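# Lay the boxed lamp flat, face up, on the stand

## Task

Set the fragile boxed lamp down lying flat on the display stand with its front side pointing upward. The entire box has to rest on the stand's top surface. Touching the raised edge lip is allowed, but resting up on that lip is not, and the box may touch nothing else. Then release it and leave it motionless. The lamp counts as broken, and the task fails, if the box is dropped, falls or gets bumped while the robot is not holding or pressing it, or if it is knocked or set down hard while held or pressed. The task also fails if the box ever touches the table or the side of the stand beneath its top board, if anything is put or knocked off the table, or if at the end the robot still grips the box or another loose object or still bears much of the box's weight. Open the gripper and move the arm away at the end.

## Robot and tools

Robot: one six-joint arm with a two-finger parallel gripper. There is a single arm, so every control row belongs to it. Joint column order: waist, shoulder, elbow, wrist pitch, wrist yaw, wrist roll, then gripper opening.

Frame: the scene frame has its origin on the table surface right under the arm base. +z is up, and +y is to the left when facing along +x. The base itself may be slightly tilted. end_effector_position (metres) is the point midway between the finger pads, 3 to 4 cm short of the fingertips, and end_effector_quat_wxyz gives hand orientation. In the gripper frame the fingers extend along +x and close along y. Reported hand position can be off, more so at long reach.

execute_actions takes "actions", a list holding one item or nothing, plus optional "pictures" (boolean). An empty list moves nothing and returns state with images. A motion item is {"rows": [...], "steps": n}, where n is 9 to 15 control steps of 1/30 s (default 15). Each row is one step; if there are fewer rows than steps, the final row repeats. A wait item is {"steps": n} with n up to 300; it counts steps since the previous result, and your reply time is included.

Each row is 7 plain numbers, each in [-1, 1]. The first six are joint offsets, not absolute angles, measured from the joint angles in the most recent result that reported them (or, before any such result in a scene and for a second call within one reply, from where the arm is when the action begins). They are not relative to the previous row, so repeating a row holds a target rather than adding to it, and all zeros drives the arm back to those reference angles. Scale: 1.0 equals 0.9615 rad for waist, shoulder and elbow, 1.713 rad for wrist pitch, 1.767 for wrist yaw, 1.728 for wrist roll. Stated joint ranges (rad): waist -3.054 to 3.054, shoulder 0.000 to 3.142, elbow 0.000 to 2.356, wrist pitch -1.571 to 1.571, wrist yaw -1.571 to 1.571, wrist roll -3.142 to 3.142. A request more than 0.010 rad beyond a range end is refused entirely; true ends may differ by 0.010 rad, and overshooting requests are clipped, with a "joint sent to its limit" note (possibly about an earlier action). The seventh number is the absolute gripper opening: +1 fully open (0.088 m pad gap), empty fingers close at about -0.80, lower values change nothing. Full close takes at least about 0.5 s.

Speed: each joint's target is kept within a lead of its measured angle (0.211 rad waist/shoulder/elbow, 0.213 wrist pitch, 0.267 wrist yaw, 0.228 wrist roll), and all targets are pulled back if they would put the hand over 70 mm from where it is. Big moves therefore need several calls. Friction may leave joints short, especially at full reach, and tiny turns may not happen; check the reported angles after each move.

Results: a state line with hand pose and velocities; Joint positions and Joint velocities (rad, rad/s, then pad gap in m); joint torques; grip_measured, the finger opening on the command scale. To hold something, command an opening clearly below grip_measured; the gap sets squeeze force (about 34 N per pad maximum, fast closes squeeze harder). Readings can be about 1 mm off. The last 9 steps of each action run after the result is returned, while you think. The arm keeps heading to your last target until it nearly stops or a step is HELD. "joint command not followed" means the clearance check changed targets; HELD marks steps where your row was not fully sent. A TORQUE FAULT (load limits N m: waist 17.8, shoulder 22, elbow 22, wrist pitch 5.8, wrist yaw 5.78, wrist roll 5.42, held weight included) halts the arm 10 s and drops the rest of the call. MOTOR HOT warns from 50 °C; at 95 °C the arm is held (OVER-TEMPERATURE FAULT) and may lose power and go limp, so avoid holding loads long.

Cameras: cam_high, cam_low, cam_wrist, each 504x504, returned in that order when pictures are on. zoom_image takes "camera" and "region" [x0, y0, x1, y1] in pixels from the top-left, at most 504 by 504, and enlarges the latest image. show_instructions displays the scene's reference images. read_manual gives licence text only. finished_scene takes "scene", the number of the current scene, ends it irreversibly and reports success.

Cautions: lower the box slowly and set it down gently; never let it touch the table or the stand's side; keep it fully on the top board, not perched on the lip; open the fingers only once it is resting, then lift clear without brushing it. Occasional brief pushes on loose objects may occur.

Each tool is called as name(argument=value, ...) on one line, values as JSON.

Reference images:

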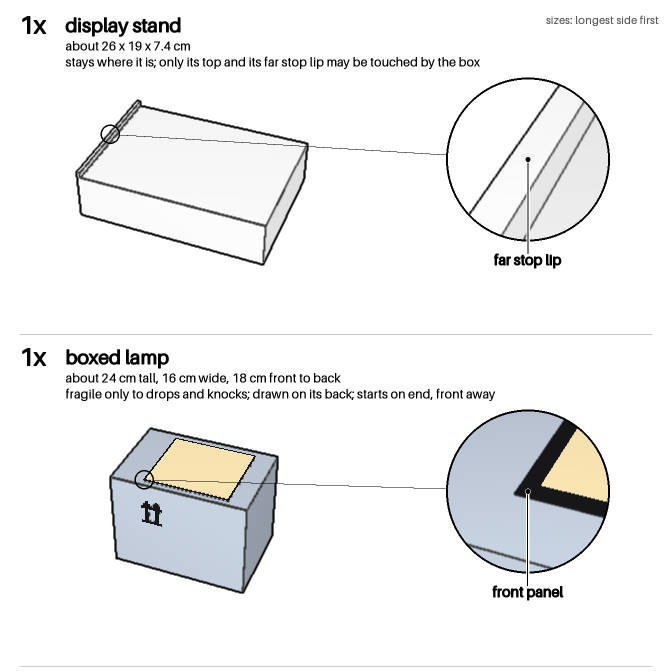

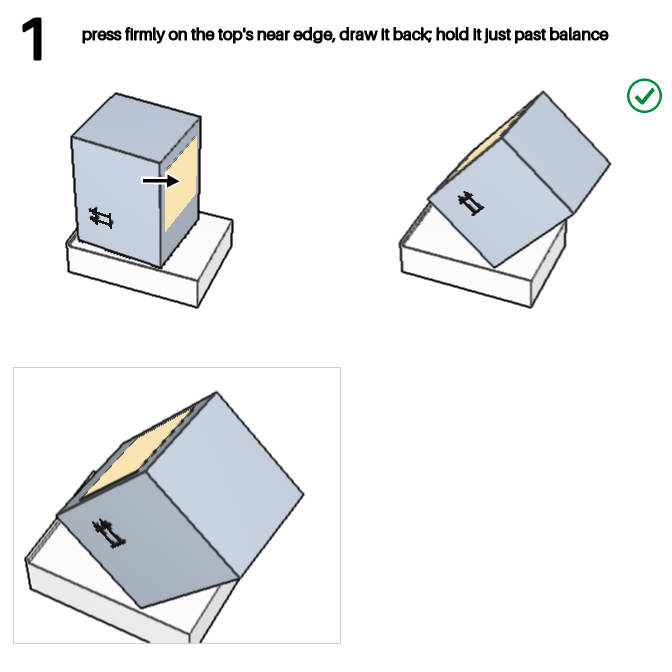

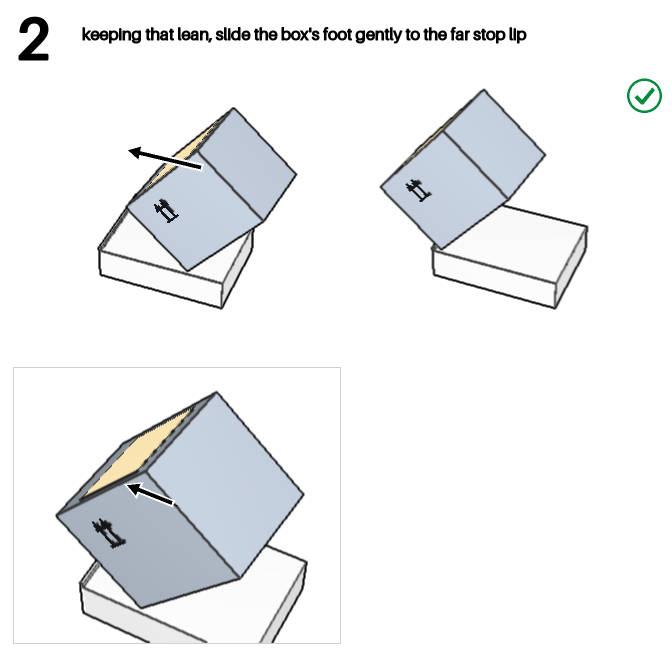

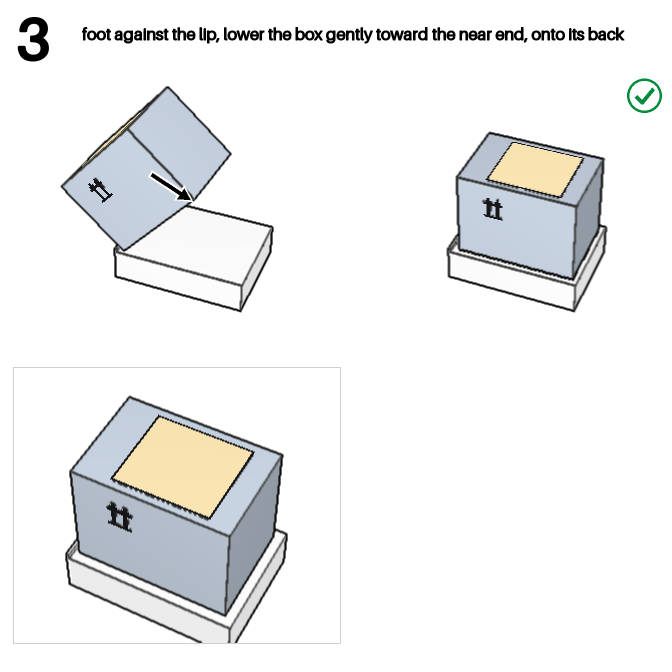

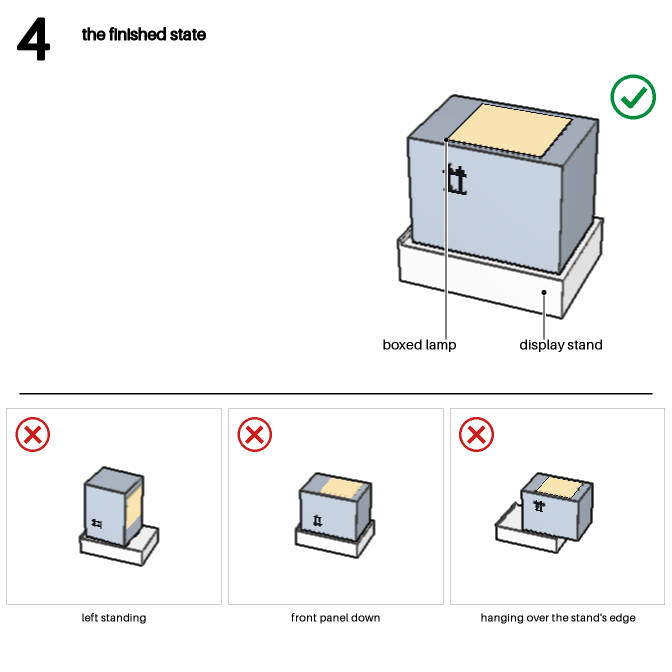

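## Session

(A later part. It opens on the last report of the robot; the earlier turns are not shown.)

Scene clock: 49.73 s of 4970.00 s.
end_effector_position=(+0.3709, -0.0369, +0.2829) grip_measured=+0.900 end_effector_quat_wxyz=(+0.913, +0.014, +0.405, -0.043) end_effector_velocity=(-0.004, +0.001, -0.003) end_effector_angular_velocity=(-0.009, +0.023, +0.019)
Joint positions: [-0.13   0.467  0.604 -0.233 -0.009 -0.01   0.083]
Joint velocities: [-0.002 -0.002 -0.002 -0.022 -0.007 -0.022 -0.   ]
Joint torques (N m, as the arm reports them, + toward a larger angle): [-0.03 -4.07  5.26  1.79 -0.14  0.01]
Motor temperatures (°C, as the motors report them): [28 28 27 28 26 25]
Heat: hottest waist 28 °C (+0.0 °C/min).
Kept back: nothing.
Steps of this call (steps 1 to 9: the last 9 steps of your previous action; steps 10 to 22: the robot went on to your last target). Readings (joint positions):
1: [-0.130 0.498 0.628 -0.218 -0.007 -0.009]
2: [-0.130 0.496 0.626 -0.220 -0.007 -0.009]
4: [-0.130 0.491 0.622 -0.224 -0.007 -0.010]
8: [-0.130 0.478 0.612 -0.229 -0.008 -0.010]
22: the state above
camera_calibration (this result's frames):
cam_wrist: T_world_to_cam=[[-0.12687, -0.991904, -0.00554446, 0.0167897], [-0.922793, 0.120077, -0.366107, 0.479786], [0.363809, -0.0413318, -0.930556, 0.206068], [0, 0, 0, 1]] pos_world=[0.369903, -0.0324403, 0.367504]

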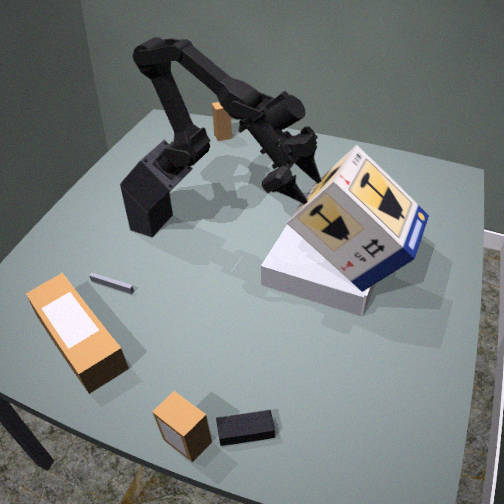

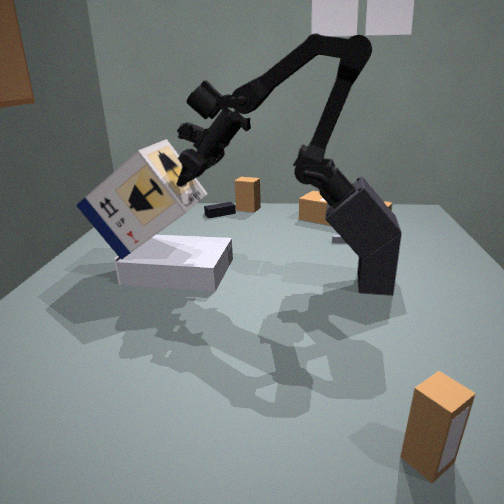

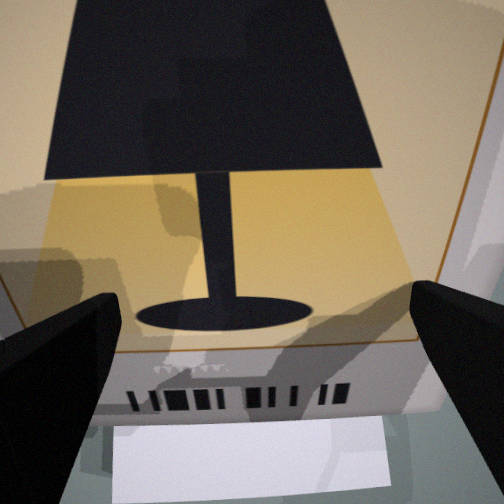

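execute_actions(actions=[{"rows":[[0,-0.011,-0.016,0.003,0,0,0.9],[0,-0.017,-0.024,0.003,0,0,0.9],[0,-0.025,-0.034,0.003,0,0,0.9],[0,-0.033,-0.044,0.003,0,0,0.9],[0,-0.041,-0.054,0.003,0,0,0.9],[0,-0.049,-0.064,0.003,0,0,0.9],[0,-0.057,-0.074,0.003,0,0,0.9],[0,-0.065,-0.085,0.004,0,0,0.9],[0,-0.073,-0.095,0.004,0,0,0.9],[0,-0.081,-0.105,0.004,0,0,0.9],[0,-0.089,-0.115,0.004,0,0,0.9],[0,-0.097,-0.125,0.004,0,0,0.9],[0,-0.105,-0.136,0.004,0,0,0.9],[0,-0.112,-0.145,0.004,0,0,0.9],[0,-0.118,-0.153,0.004,0,0,0.9]],"steps":15}])

execute_actions(actions=[{"steps":20}], pictures=true)

zoom_image(camera="cam_low", region=[60, 100, 260, 300])

Scene clock: 51.03 s of 4970.00 s.
end_effector_position=(+0.3639, -0.0362, +0.2791) grip_measured=+0.900 end_effector_quat_wxyz=(+0.912, +0.013, +0.407, -0.043) end_effector_velocity=(-0.061, +0.010, -0.042) end_effector_angular_velocity=(+0.007, +0.031, +0.033)
Joint positions: [-0.13   0.442  0.576 -0.233 -0.009 -0.012  0.083]
Joint velocities: [ 0.002 -0.208 -0.276  0.037 -0.022 -0.022 -0.   ]
Joint torques (N m, as the arm reports them, + toward a larger angle): [-0.16 -3.75  5.57  1.8  -0.03  0.1 ]
Motor temperatures (°C, as the motors report them): [28 28 27 28 26 25]
Heat: hottest waist 28 °C (+0.0 °C/min).
Steps of this call (steps 1 to 15: the robot went on to your last target; steps 16 to 33: nothing new was sent; steps 34 to 39: the first 6 steps of this action). Readings (joint positions):
34: [-0.130 0.466 0.603 -0.232 -0.009 -0.010]
35: [-0.130 0.464 0.601 -0.231 -0.009 -0.010]
37: [-0.130 0.456 0.592 -0.231 -0.009 -0.010]
39: the state above

Scene clock: 51.70 s of 4970.00 s.
end_effector_position=(+0.3353, -0.0334, +0.2567) grip_measured=+0.900 end_effector_quat_wxyz=(+0.905, +0.012, +0.424, -0.042) end_effector_velocity=(-0.002, -0.001, -0.001) end_effector_angular_velocity=(-0.011, +0.008, -0.001)
Joint positions: [-0.13   0.362  0.46  -0.235 -0.009 -0.016  0.083]
Joint velocities: [-0.002 -0.002 -0.002 -0.007  0.007 -0.007 -0.   ]
Joint torques (N m, as the arm reports them, + toward a larger angle): [ 0.08 -3.45  6.09  2.09  0.01  0.27]
Motor temperatures (°C, as the motors report them): [28 28 27 28 26 25]
Heat: hottest waist 28 °C (+0.0 °C/min).
Kept back: nothing.
Steps of this call (steps 1 to 9: the last 9 steps of your previous action; steps 10 to 20: the robot went on to your last target). Readings (joint positions):
1: [-0.130 0.435 0.566 -0.234 -0.009 -0.012]
2: [-0.130 0.429 0.556 -0.235 -0.009 -0.013]
4: [-0.130 0.415 0.535 -0.235 -0.009 -0.014]
8: [-0.130 0.385 0.495 -0.236 -0.009 -0.017]
20: the state above
camera_calibration (this result's frames):
cam_wrist: T_world_to_cam=[[-0.122525, -0.992465, -0.00042985, 0.012782], [-0.937688, 0.115904, -0.327579, 0.431871], [0.325161, -0.0397334, -0.944824, 0.21148], [0, 0, 0, 1]] pos_world=[0.337761, -0.028967, 0.341289]

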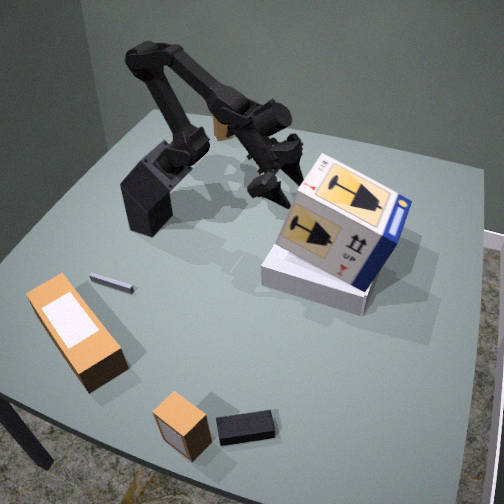

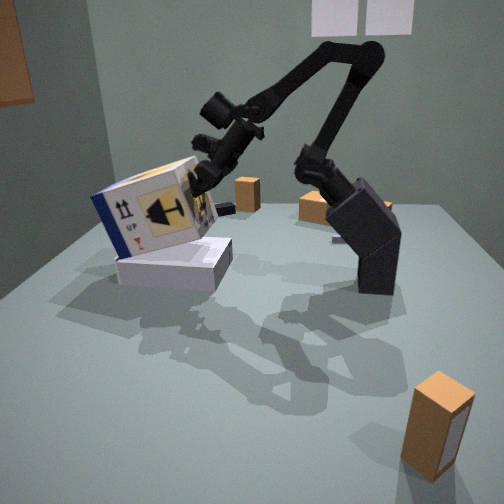

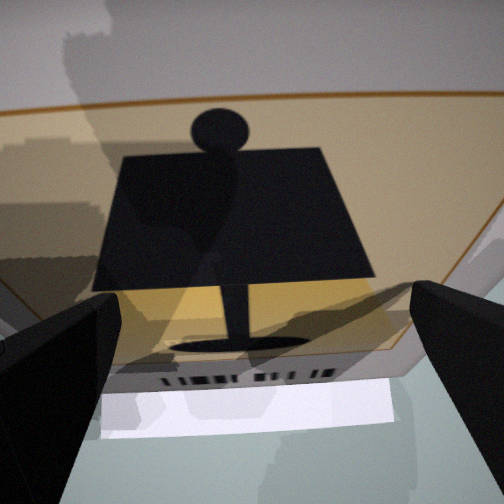

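Region (60, 100, 260, 300) of cam_low's 504x504 image, scaled by 2.520, with more detail than that image has.

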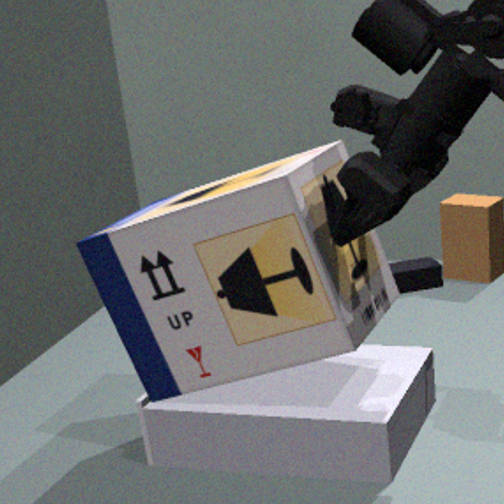

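execute_actions(actions=[{"rows":[[0,-0.012,-0.009,0.006,0,0,0.9],[0,-0.017,-0.016,0.008,0,0,0.9],[0,-0.022,-0.023,0.009,0,0,0.9],[0,-0.028,-0.031,0.01,0,0,0.9],[0,-0.033,-0.038,0.012,0,0,0.9],[0,-0.038,-0.045,0.013,0,0,0.9],[0,-0.044,-0.053,0.014,0,0,0.9],[0,-0.049,-0.06,0.016,0,0,0.9],[0,-0.054,-0.067,0.017,0,0,0.9],[0,-0.06,-0.075,0.018,0,0,0.9],[0,-0.065,-0.082,0.02,0,0,0.9],[0,-0.07,-0.089,0.021,0,0,0.9],[0,-0.075,-0.096,0.022,0,0,0.9],[0,-0.08,-0.103,0.023,0,0,0.9],[0,-0.085,-0.11,0.0245,0,0,0.9]],"steps":15}])

execute_actions(actions=[{"steps":13}])

Scene clock: 52.30 s of 4970.00 s.
end_effector_position=(+0.3314, -0.0330, +0.2542) grip_measured=+0.900 end_effector_quat_wxyz=(+0.906, +0.011, +0.422, -0.041) end_effector_velocity=(-0.043, +0.005, -0.036) end_effector_angular_velocity=(-0.017, +0.029, +0.031)
Joint positions: [-0.13   0.344  0.438 -0.227 -0.009 -0.019  0.083]
Joint velocities: [-0.002 -0.139 -0.203  0.037 -0.007 -0.037 -0.   ]
Joint torques (N m, as the arm reports them, + toward a larger angle): [-0.09 -3.29  5.88  2.12 -0.02  0.12]
Motor temperatures (°C, as the motors report them): [28 28 27 28 26 25]
Heat: hottest waist 28 °C (+0.0 °C/min).
Steps of this call (steps 1 to 12: the robot went on to your last target; steps 13 to 18: the first 6 steps of this action). Readings (joint positions):
13: [-0.130 0.361 0.460 -0.235 -0.009 -0.016]
14: [-0.130 0.359 0.458 -0.234 -0.009 -0.016]
16: [-0.130 0.353 0.450 -0.230 -0.009 -0.017]
18: the state above

Scene clock: 52.73 s of 4970.00 s.
end_effector_position=(+0.3150, -0.0314, +0.2395) grip_measured=+0.900 end_effector_quat_wxyz=(+0.904, +0.010, +0.426, -0.040) end_effector_velocity=(-0.013, -0.000, -0.013) end_effector_angular_velocity=(-0.010, +0.023, -0.001)
Joint positions: [-0.13   0.292  0.358 -0.208 -0.009 -0.023  0.083]
Joint velocities: [-0.002 -0.027 -0.056  0.007  0.007 -0.007 -0.   ]
Joint torques (N m, as the arm reports them, + toward a larger angle): [-0.03 -3.19  6.44  2.31  0.    0.25]
Motor temperatures (°C, as the motors report them): [28 28 27 28 26 25]
Heat: hottest waist 28 °C (+0.0 °C/min).
Kept back: nothing.
Steps of this call (steps 1 to 9: the last 9 steps of your previous action; steps 10 to 13: the robot went on to your last target). Readings (joint positions):
1: [-0.130 0.339 0.432 -0.226 -0.009 -0.019]
2: [-0.130 0.335 0.424 -0.224 -0.009 -0.020]
4: [-0.130 0.325 0.409 -0.221 -0.009 -0.021]
8: [-0.130 0.306 0.380 -0.212 -0.009 -0.022]
13: the state above

execute_actions(actions=[{"rows":[[0,-0.014,-0.008,0.01,0,0,0.9],[0,-0.017,-0.011,0.01,0,0,0.9],[0,-0.019,-0.015,0.011,0,0,0.9],[0,-0.021,-0.018,0.012,0,0,0.9],[0,-0.024,-0.022,0.013,0,0,0.9],[0,-0.026,-0.026,0.013,0,0,0.9],[0,-0.028,-0.029,0.014,0,0,0.9],[0,-0.031,-0.033,0.015,0,0,0.9],[0,-0.033,-0.036,0.015,0,0,0.9],[0,-0.035,-0.04,0.016,0,0,0.9],[0,-0.038,-0.044,0.017,0,0,0.9],[0,-0.04,-0.047,0.018,0,0,0.9],[0,-0.042,-0.051,0.018,0,0,0.9],[0,-0.045,-0.054,0.019,0,0,0.9],[0,-0.047,-0.058,0.02,0,0,0.9]],"steps":15}])

execute_actions(actions=[{"steps":16}], pictures=true)

zoom_image(camera="cam_low", region=[90, 140, 250, 300])

Scene clock: 53.50 s of 4970.00 s.
end_effector_position=(+0.3131, -0.0312, +0.2380) grip_measured=+0.900 end_effector_quat_wxyz=(+0.905, +0.009, +0.424, -0.040) end_effector_velocity=(-0.013, +0.002, -0.014) end_effector_angular_velocity=(-0.013, -0.026, +0.020)
Joint positions: [-0.13   0.281  0.343 -0.199 -0.009 -0.024  0.083]
Joint velocities: [-0.002 -0.061 -0.1    0.066 -0.007 -0.022  0.   ]
Joint torques (N m, as the arm reports them, + toward a larger angle): [ 0.07 -3.1   6.35  2.19  0.07  0.1 ]
Motor temperatures (°C, as the motors report them): [28 28 27 28 26 25]
Heat: hottest waist 28 °C (+0.0 °C/min).
Steps of this call (steps 1 to 17: the robot went on to your last target; steps 18 to 23: the first 6 steps of this action). Readings (joint positions):
18: [-0.130 0.289 0.355 -0.206 -0.009 -0.023]
19: [-0.130 0.288 0.354 -0.205 -0.009 -0.023]
21: [-0.130 0.285 0.350 -0.202 -0.009 -0.023]
23: the state above

Scene clock: 54.03 s of 4970.00 s.
end_effector_position=(+0.3050, -0.0305, +0.2300) grip_measured=+0.900 end_effector_quat_wxyz=(+0.904, +0.008, +0.426, -0.039) end_effector_velocity=(-0.001, +0.001, +0.001) end_effector_angular_velocity=(-0.001, -0.002, +0.009)
Joint positions: [-0.13   0.257  0.302 -0.187 -0.009 -0.026  0.083]
Joint velocities: [-0.002 -0.012 -0.002 -0.007 -0.007 -0.007 -0.   ]
Joint torques (N m, as the arm reports them, + toward a larger angle): [ 0.11 -3.06  6.22  2.45  0.02  0.13]
Motor temperatures (°C, as the motors report them): [28 28 27 28 26 25]
Heat: hottest waist 28 °C (+0.0 °C/min).
Kept back: nothing.
Steps of this call (steps 1 to 9: the last 9 steps of your previous action; steps 10 to 16: the robot went on to your last target). Readings (joint positions):
1: [-0.130 0.279 0.340 -0.198 -0.009 -0.024]
2: [-0.130 0.277 0.337 -0.197 -0.009 -0.025]
4: [-0.130 0.273 0.329 -0.195 -0.009 -0.025]
8: [-0.130 0.264 0.315 -0.191 -0.009 -0.025]
16: the state above
camera_calibration (this result's frames):
cam_wrist: T_world_to_cam=[[-0.114976, -0.99335, 0.00597579, 0.00814732], [-0.940346, 0.106898, -0.322989, 0.39394], [0.320203, -0.0427555, -0.946384, 0.197991], [0, 0, 0, 1]] pos_world=[0.30798, -0.0255532, 0.314565]

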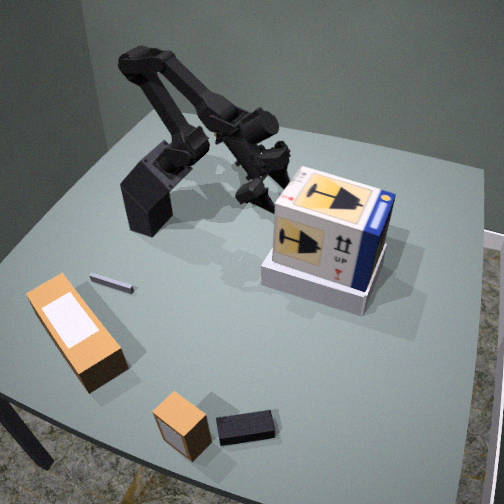

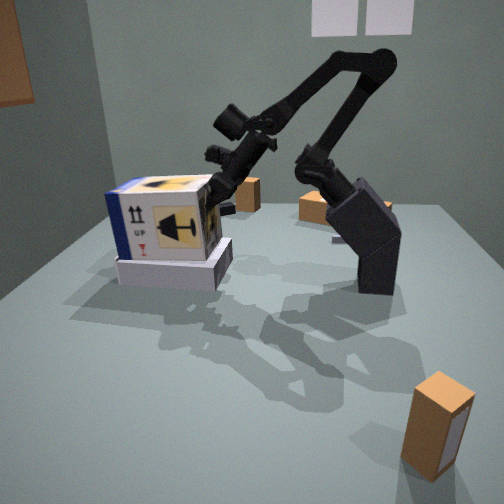

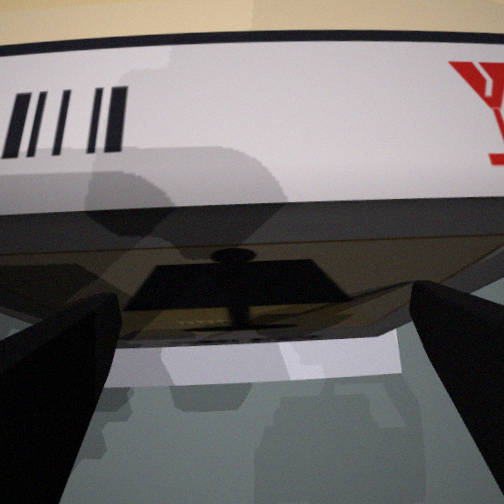

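Region (90, 140, 250, 300) of cam_low's 504x504 image, scaled by 3.150, with more detail than that image has.

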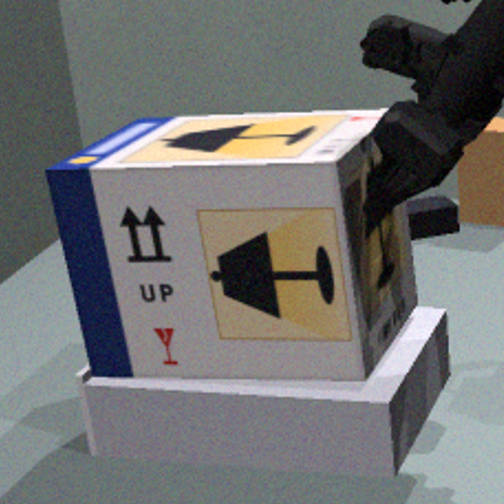

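execute_actions(actions=[{"rows":[[0,-0.012,-0.002,0.008,0,0,0.9],[0,-0.014,-0.004,0.009,0,0,0.9],[0,-0.015,-0.006,0.009,0,0,0.9],[0,-0.016,-0.008,0.009,0,0,0.9],[0,-0.018,-0.01,0.01,0,0,0.9],[0,-0.019,-0.012,0.01,0,0,0.9],[0,-0.02,-0.014,0.011,0,0,0.9],[0,-0.022,-0.016,0.011,0,0,0.9],[0,-0.023,-0.018,0.011,0,0,0.9],[0,-0.024,-0.02,0.012,0,0,0.9],[0,-0.026,-0.022,0.012,0,0,0.9],[0,-0.027,-0.024,0.013,0,0,0.9],[0,-0.028,-0.026,0.013,0,0,0.9],[0,-0.03,-0.028,0.013,0,0,0.9],[0,-0.031,-0.03,0.014,0,0,0.9]],"steps":15}])

execute_actions(actions=[{"rows":[[0,-0.014,-0.005,0.009,0,0,0.9],[0,-0.015,-0.007,0.009,0,0,0.9],[0,-0.016,-0.009,0.009,0,0,0.9],[0,-0.018,-0.011,0.01,0,0,0.9],[0,-0.019,-0.013,0.01,0,0,0.9],[0,-0.02,-0.015,0.011,0,0,0.9],[0,-0.022,-0.017,0.011,0,0,0.9],[0,-0.023,-0.019,0.011,0,0,0.9],[0,-0.024,-0.021,0.012,0,0,0.9],[0,-0.026,-0.023,0.012,0,0,0.9],[0,-0.027,-0.025,0.013,0,0,0.9],[0,-0.028,-0.027,0.013,0,0,0.9],[0,-0.03,-0.029,0.013,0,0,0.9],[0,-0.031,-0.031,0.014,0,0,0.9],[0,-0.032,-0.033,0.014,0,0,0.9]],"steps":15}])

execute_actions(actions=[{"steps":16}], pictures=true)

zoom_image(camera="cam_low", region=[90, 140, 250, 300])

Scene clock: 54.87 s of 4970.00 s.
end_effector_position=(+0.3043, -0.0304, +0.2295) grip_measured=+0.900 end_effector_quat_wxyz=(+0.904, +0.007, +0.425, -0.039) end_effector_velocity=(-0.003, -0.001, -0.003) end_effector_angular_velocity=(-0.035, -0.043, +0.022)
Joint positions: [-0.13   0.251  0.296 -0.184 -0.009 -0.028  0.083]
Joint velocities: [-0.002 -0.037 -0.056  0.066  0.007 -0.037 -0.   ]
Joint torques (N m, as the arm reports them, + toward a larger angle): [ 0.19 -3.05  6.48  2.25 -0.01  0.1 ]
Motor temperatures (°C, as the motors report them): [28 28 27 29 26 25]
Heat: hottest wrist pitch 29 °C (+1.1 °C/min).
Steps of this call (steps 1 to 15: the robot went on to your last target; steps 16 to 19: nothing new was sent; steps 20 to 25: the first 6 steps of this action). Readings (joint positions):
20: [-0.130 0.256 0.302 -0.187 -0.009 -0.026]
21: [-0.130 0.256 0.301 -0.187 -0.009 -0.027]
23: [-0.130 0.253 0.299 -0.185 -0.009 -0.027]
25: the state above

Scene clock: 55.37 s of 4970.00 s.
end_effector_position=(+0.2996, -0.0300, +0.2251) grip_measured=+0.900 end_effector_quat_wxyz=(+0.905, +0.005, +0.425, -0.038) end_effector_velocity=(-0.001, +0.001, +0.002) end_effector_angular_velocity=(-0.006, -0.046, +0.009)
Joint positions: [-0.13   0.233  0.269 -0.174 -0.009 -0.032  0.083]
Joint velocities: [-0.002 -0.046 -0.037  0.037 -0.007 -0.007 -0.   ]
Joint torques (N m, as the arm reports them, + toward a larger angle): [-0.05 -2.77  6.3   2.27 -0.01  0.12]
Motor temperatures (°C, as the motors report them): [28 28 27 29 26 25]
Heat: hottest wrist pitch 29 °C (+1.1 °C/min).
Steps of this call (steps 1 to 9: the last 9 steps of your previous action; steps 10 to 15: the first 6 steps of this action, its rows measured from where the robot was after step 9). Readings (joint positions):
9: [-0.130 0.240 0.279 -0.178 -0.009 -0.030]
10: [-0.130 0.239 0.277 -0.178 -0.009 -0.030]
11: [-0.130 0.238 0.275 -0.177 -0.009 -0.030]
13: [-0.130 0.236 0.272 -0.176 -0.009 -0.031]
15: the state above

Scene clock: 55.90 s of 4970.00 s.
end_effector_position=(+0.2988, -0.0299, +0.2253) grip_measured=+0.900 end_effector_quat_wxyz=(+0.908, +0.005, +0.417, -0.039) end_effector_velocity=(-0.003, +0.001, -0.002) end_effector_angular_velocity=(-0.010, +0.008, +0.020)
Joint positions: [-0.13   0.216  0.255 -0.16  -0.009 -0.032  0.083]
Joint velocities: [-0.002 -0.007 -0.007 -0.007 -0.007 -0.022  0.   ]
Joint torques (N m, as the arm reports them, + toward a larger angle): [-0.14 -2.44  5.4   1.8   0.    0.11]
Motor temperatures (°C, as the motors report them): [28 28 27 29 26 25]
Heat: hottest wrist pitch 29 °C (+1.1 °C/min).
Kept back: nothing.
Steps of this call (steps 1 to 9: the last 9 steps of your previous action; steps 10 to 16: the robot went on to your last target). Readings (joint positions):
1: [-0.130 0.232 0.268 -0.173 -0.009 -0.032]
2: [-0.130 0.230 0.267 -0.172 -0.009 -0.032]
4: [-0.130 0.227 0.264 -0.169 -0.009 -0.032]
8: [-0.130 0.221 0.259 -0.164 -0.009 -0.032]
16: the state above
camera_calibration (this result's frames):
cam_wrist: T_world_to_cam=[[-0.11059, -0.993821, 0.0094831, 0.00594612], [-0.934258, 0.100698, -0.342086, 0.38873], [0.339017, -0.0466911, -0.939621, 0.188265], [0, 0, 0, 1]] pos_world=[0.300007, -0.0244447, 0.309821]

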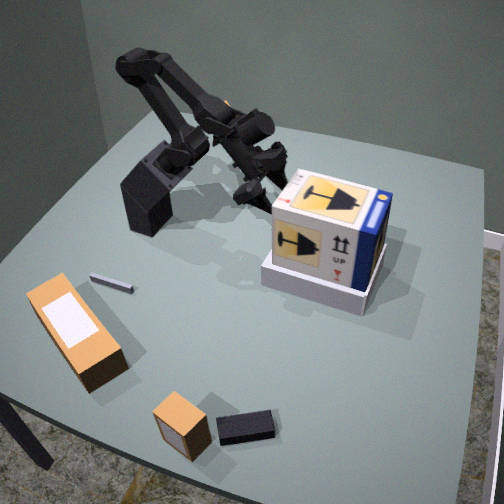

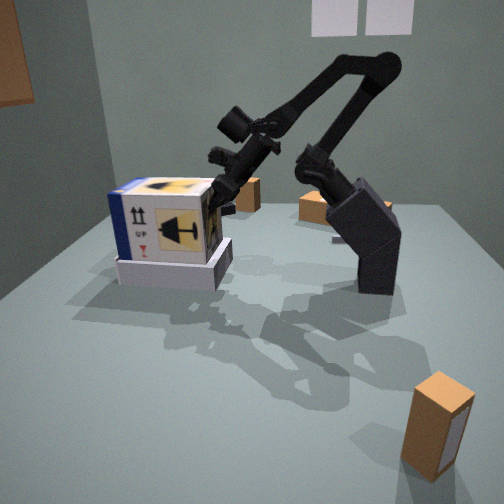

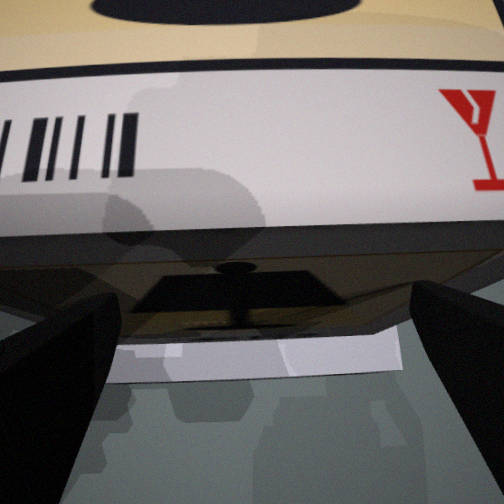

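Region (90, 140, 250, 300) of cam_low's 504x504 image, scaled by 3.150, with more detail than that image has.

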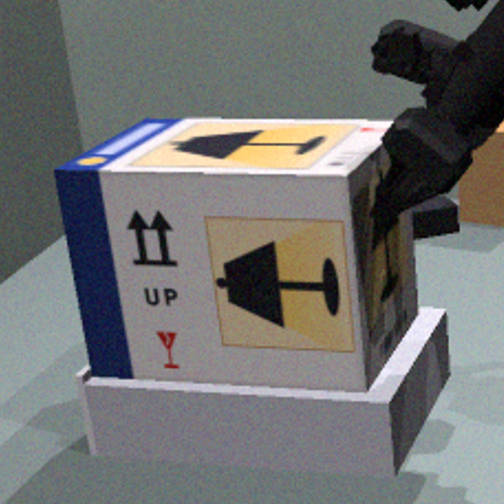

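execute_actions(actions=[{"rows":[[0,-0.01,-0.008,-0.002,0,0,0.9],[0,-0.015,-0.008,-0.008,0,0,0.9],[0,-0.03,-0.008,-0.022,0,0,0.9],[0,-0.055,-0.008,-0.045,0,0,0.9],[0,-0.085,-0.008,-0.07,0,0,0.9],[0,-0.12,0,-0.1,0,0,0.9],[0,-0.155,0.01,-0.135,0,0,0.9],[0,-0.18,0.04,-0.175,0,0,0.9],[0,-0.19,0.09,-0.22,0,0,0.9],[0,-0.19,0.15,-0.265,0,0,0.9],[0,-0.19,0.21,-0.31,0,0,0.9],[0,-0.19,0.28,-0.36,0,0,0.9],[0,-0.19,0.36,-0.415,0,0,0.9],[0,-0.19,0.44,-0.47,0,0,0.9],[0,-0.19,0.51,-0.52,0,0,0.9]],"steps":15}])

execute_actions(actions=[{"steps":22}], pictures=true)

zoom_image(camera="cam_high", region=[240, 140, 420, 320])

Scene clock: 56.60 s of 4970.00 s.
end_effector_position=(+0.2883, -0.0288, +0.2248) grip_measured=+0.900 end_effector_quat_wxyz=(+0.902, +0.006, +0.431, -0.038) end_effector_velocity=(-0.153, +0.014, -0.023) end_effector_angular_velocity=(+0.038, +0.480, -0.005)
Joint positions: [-0.13   0.164  0.255 -0.242 -0.009 -0.032  0.083]
Joint velocities: [-0.002 -0.662 -0.007 -1.136  0.007 -0.007 -0.   ]
Joint torques (N m, as the arm reports them, + toward a larger angle): [-0.03 -2.19  6.26  1.22  0.06  0.04]
Motor temperatures (°C, as the motors report them): [28 28 27 29 26 25]
Heat: hottest wrist pitch 29 °C (+1.1 °C/min).
Steps of this call (steps 1 to 15: the robot went on to your last target; steps 16 to 21: the first 6 steps of this action). Readings (joint positions):
16: [-0.130 0.216 0.255 -0.161 -0.009 -0.032]
17: [-0.130 0.214 0.255 -0.162 -0.009 -0.032]
19: [-0.130 0.200 0.255 -0.183 -0.009 -0.032]
21: the state above

Scene clock: 57.33 s of 4970.00 s.
end_effector_position=(+0.2427, -0.0230, +0.3282) grip_measured=+0.900 end_effector_quat_wxyz=(+0.855, +0.011, +0.517, -0.035) end_effector_velocity=(-0.004, +0.004, +0.002) end_effector_angular_velocity=(+0.010, +0.021, +0.028)
Joint positions: [-0.13   0.031  0.73  -1.046 -0.009 -0.032  0.083]
Joint velocities: [-0.002  0.002  0.017 -0.037 -0.022 -0.022 -0.   ]
Joint torques (N m, as the arm reports them, + toward a larger angle): [ 0.34 -0.55  8.06  0.88  0.03  0.08]
Motor temperatures (°C, as the motors report them): [28 28 27 29 26 25]
Heat: hottest wrist pitch 29 °C (+1.0 °C/min).
Kept back: nothing.
Steps of this call (steps 1 to 9: the last 9 steps of your previous action; steps 10 to 22: the robot went on to your last target). Readings (joint positions):
1: [-0.130 0.139 0.255 -0.283 -0.009 -0.032]
2: [-0.130 0.113 0.257 -0.331 -0.009 -0.032]
4: [-0.130 0.073 0.290 -0.457 -0.009 -0.032]
8: [-0.130 0.049 0.476 -0.696 -0.009 -0.032]
22: the state above
camera_calibration (this result's frames):
cam_wrist: T_world_to_cam=[[-0.110421, -0.993824, 0.0109727, 0.00503892], [-0.986393, 0.108229, -0.123759, 0.312073], [0.121807, -0.024489, -0.992252, 0.374751], [0, 0, 0, 1]] pos_world=[0.262736, -0.0195901, 0.410414]

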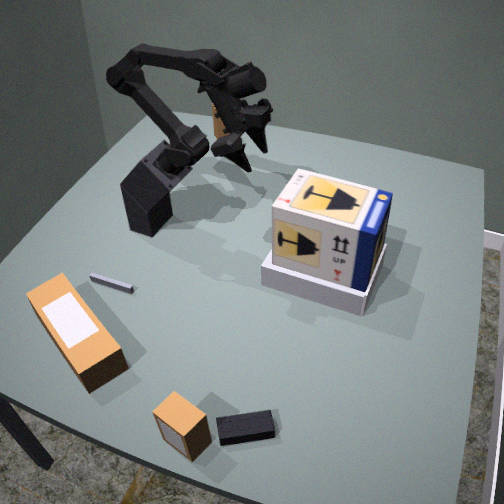

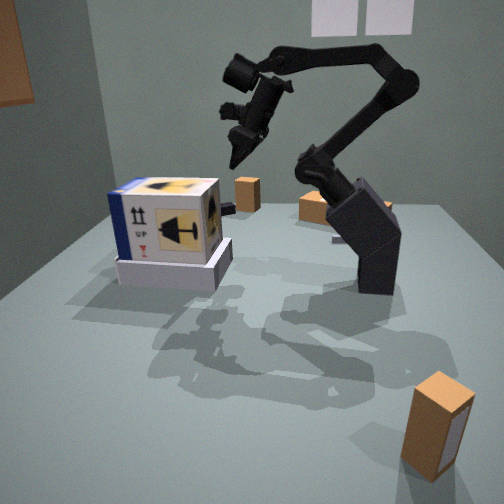

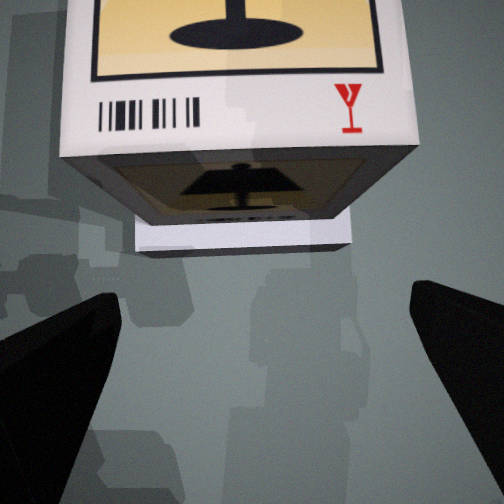

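Region (240, 140, 420, 320) of cam_high's 504x504 image, scaled by 2.800, with more detail than that image has.

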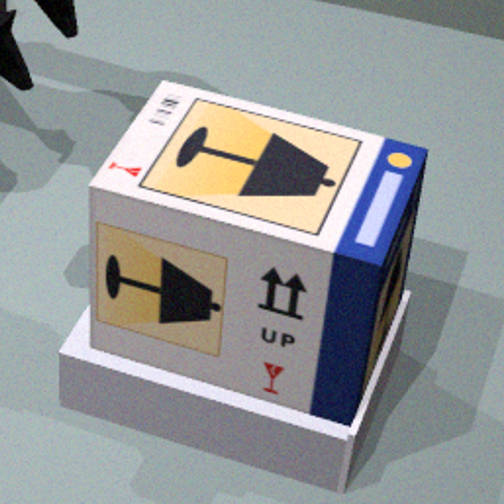

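finished_scene(scene=1)

The scene is finished: the task was done.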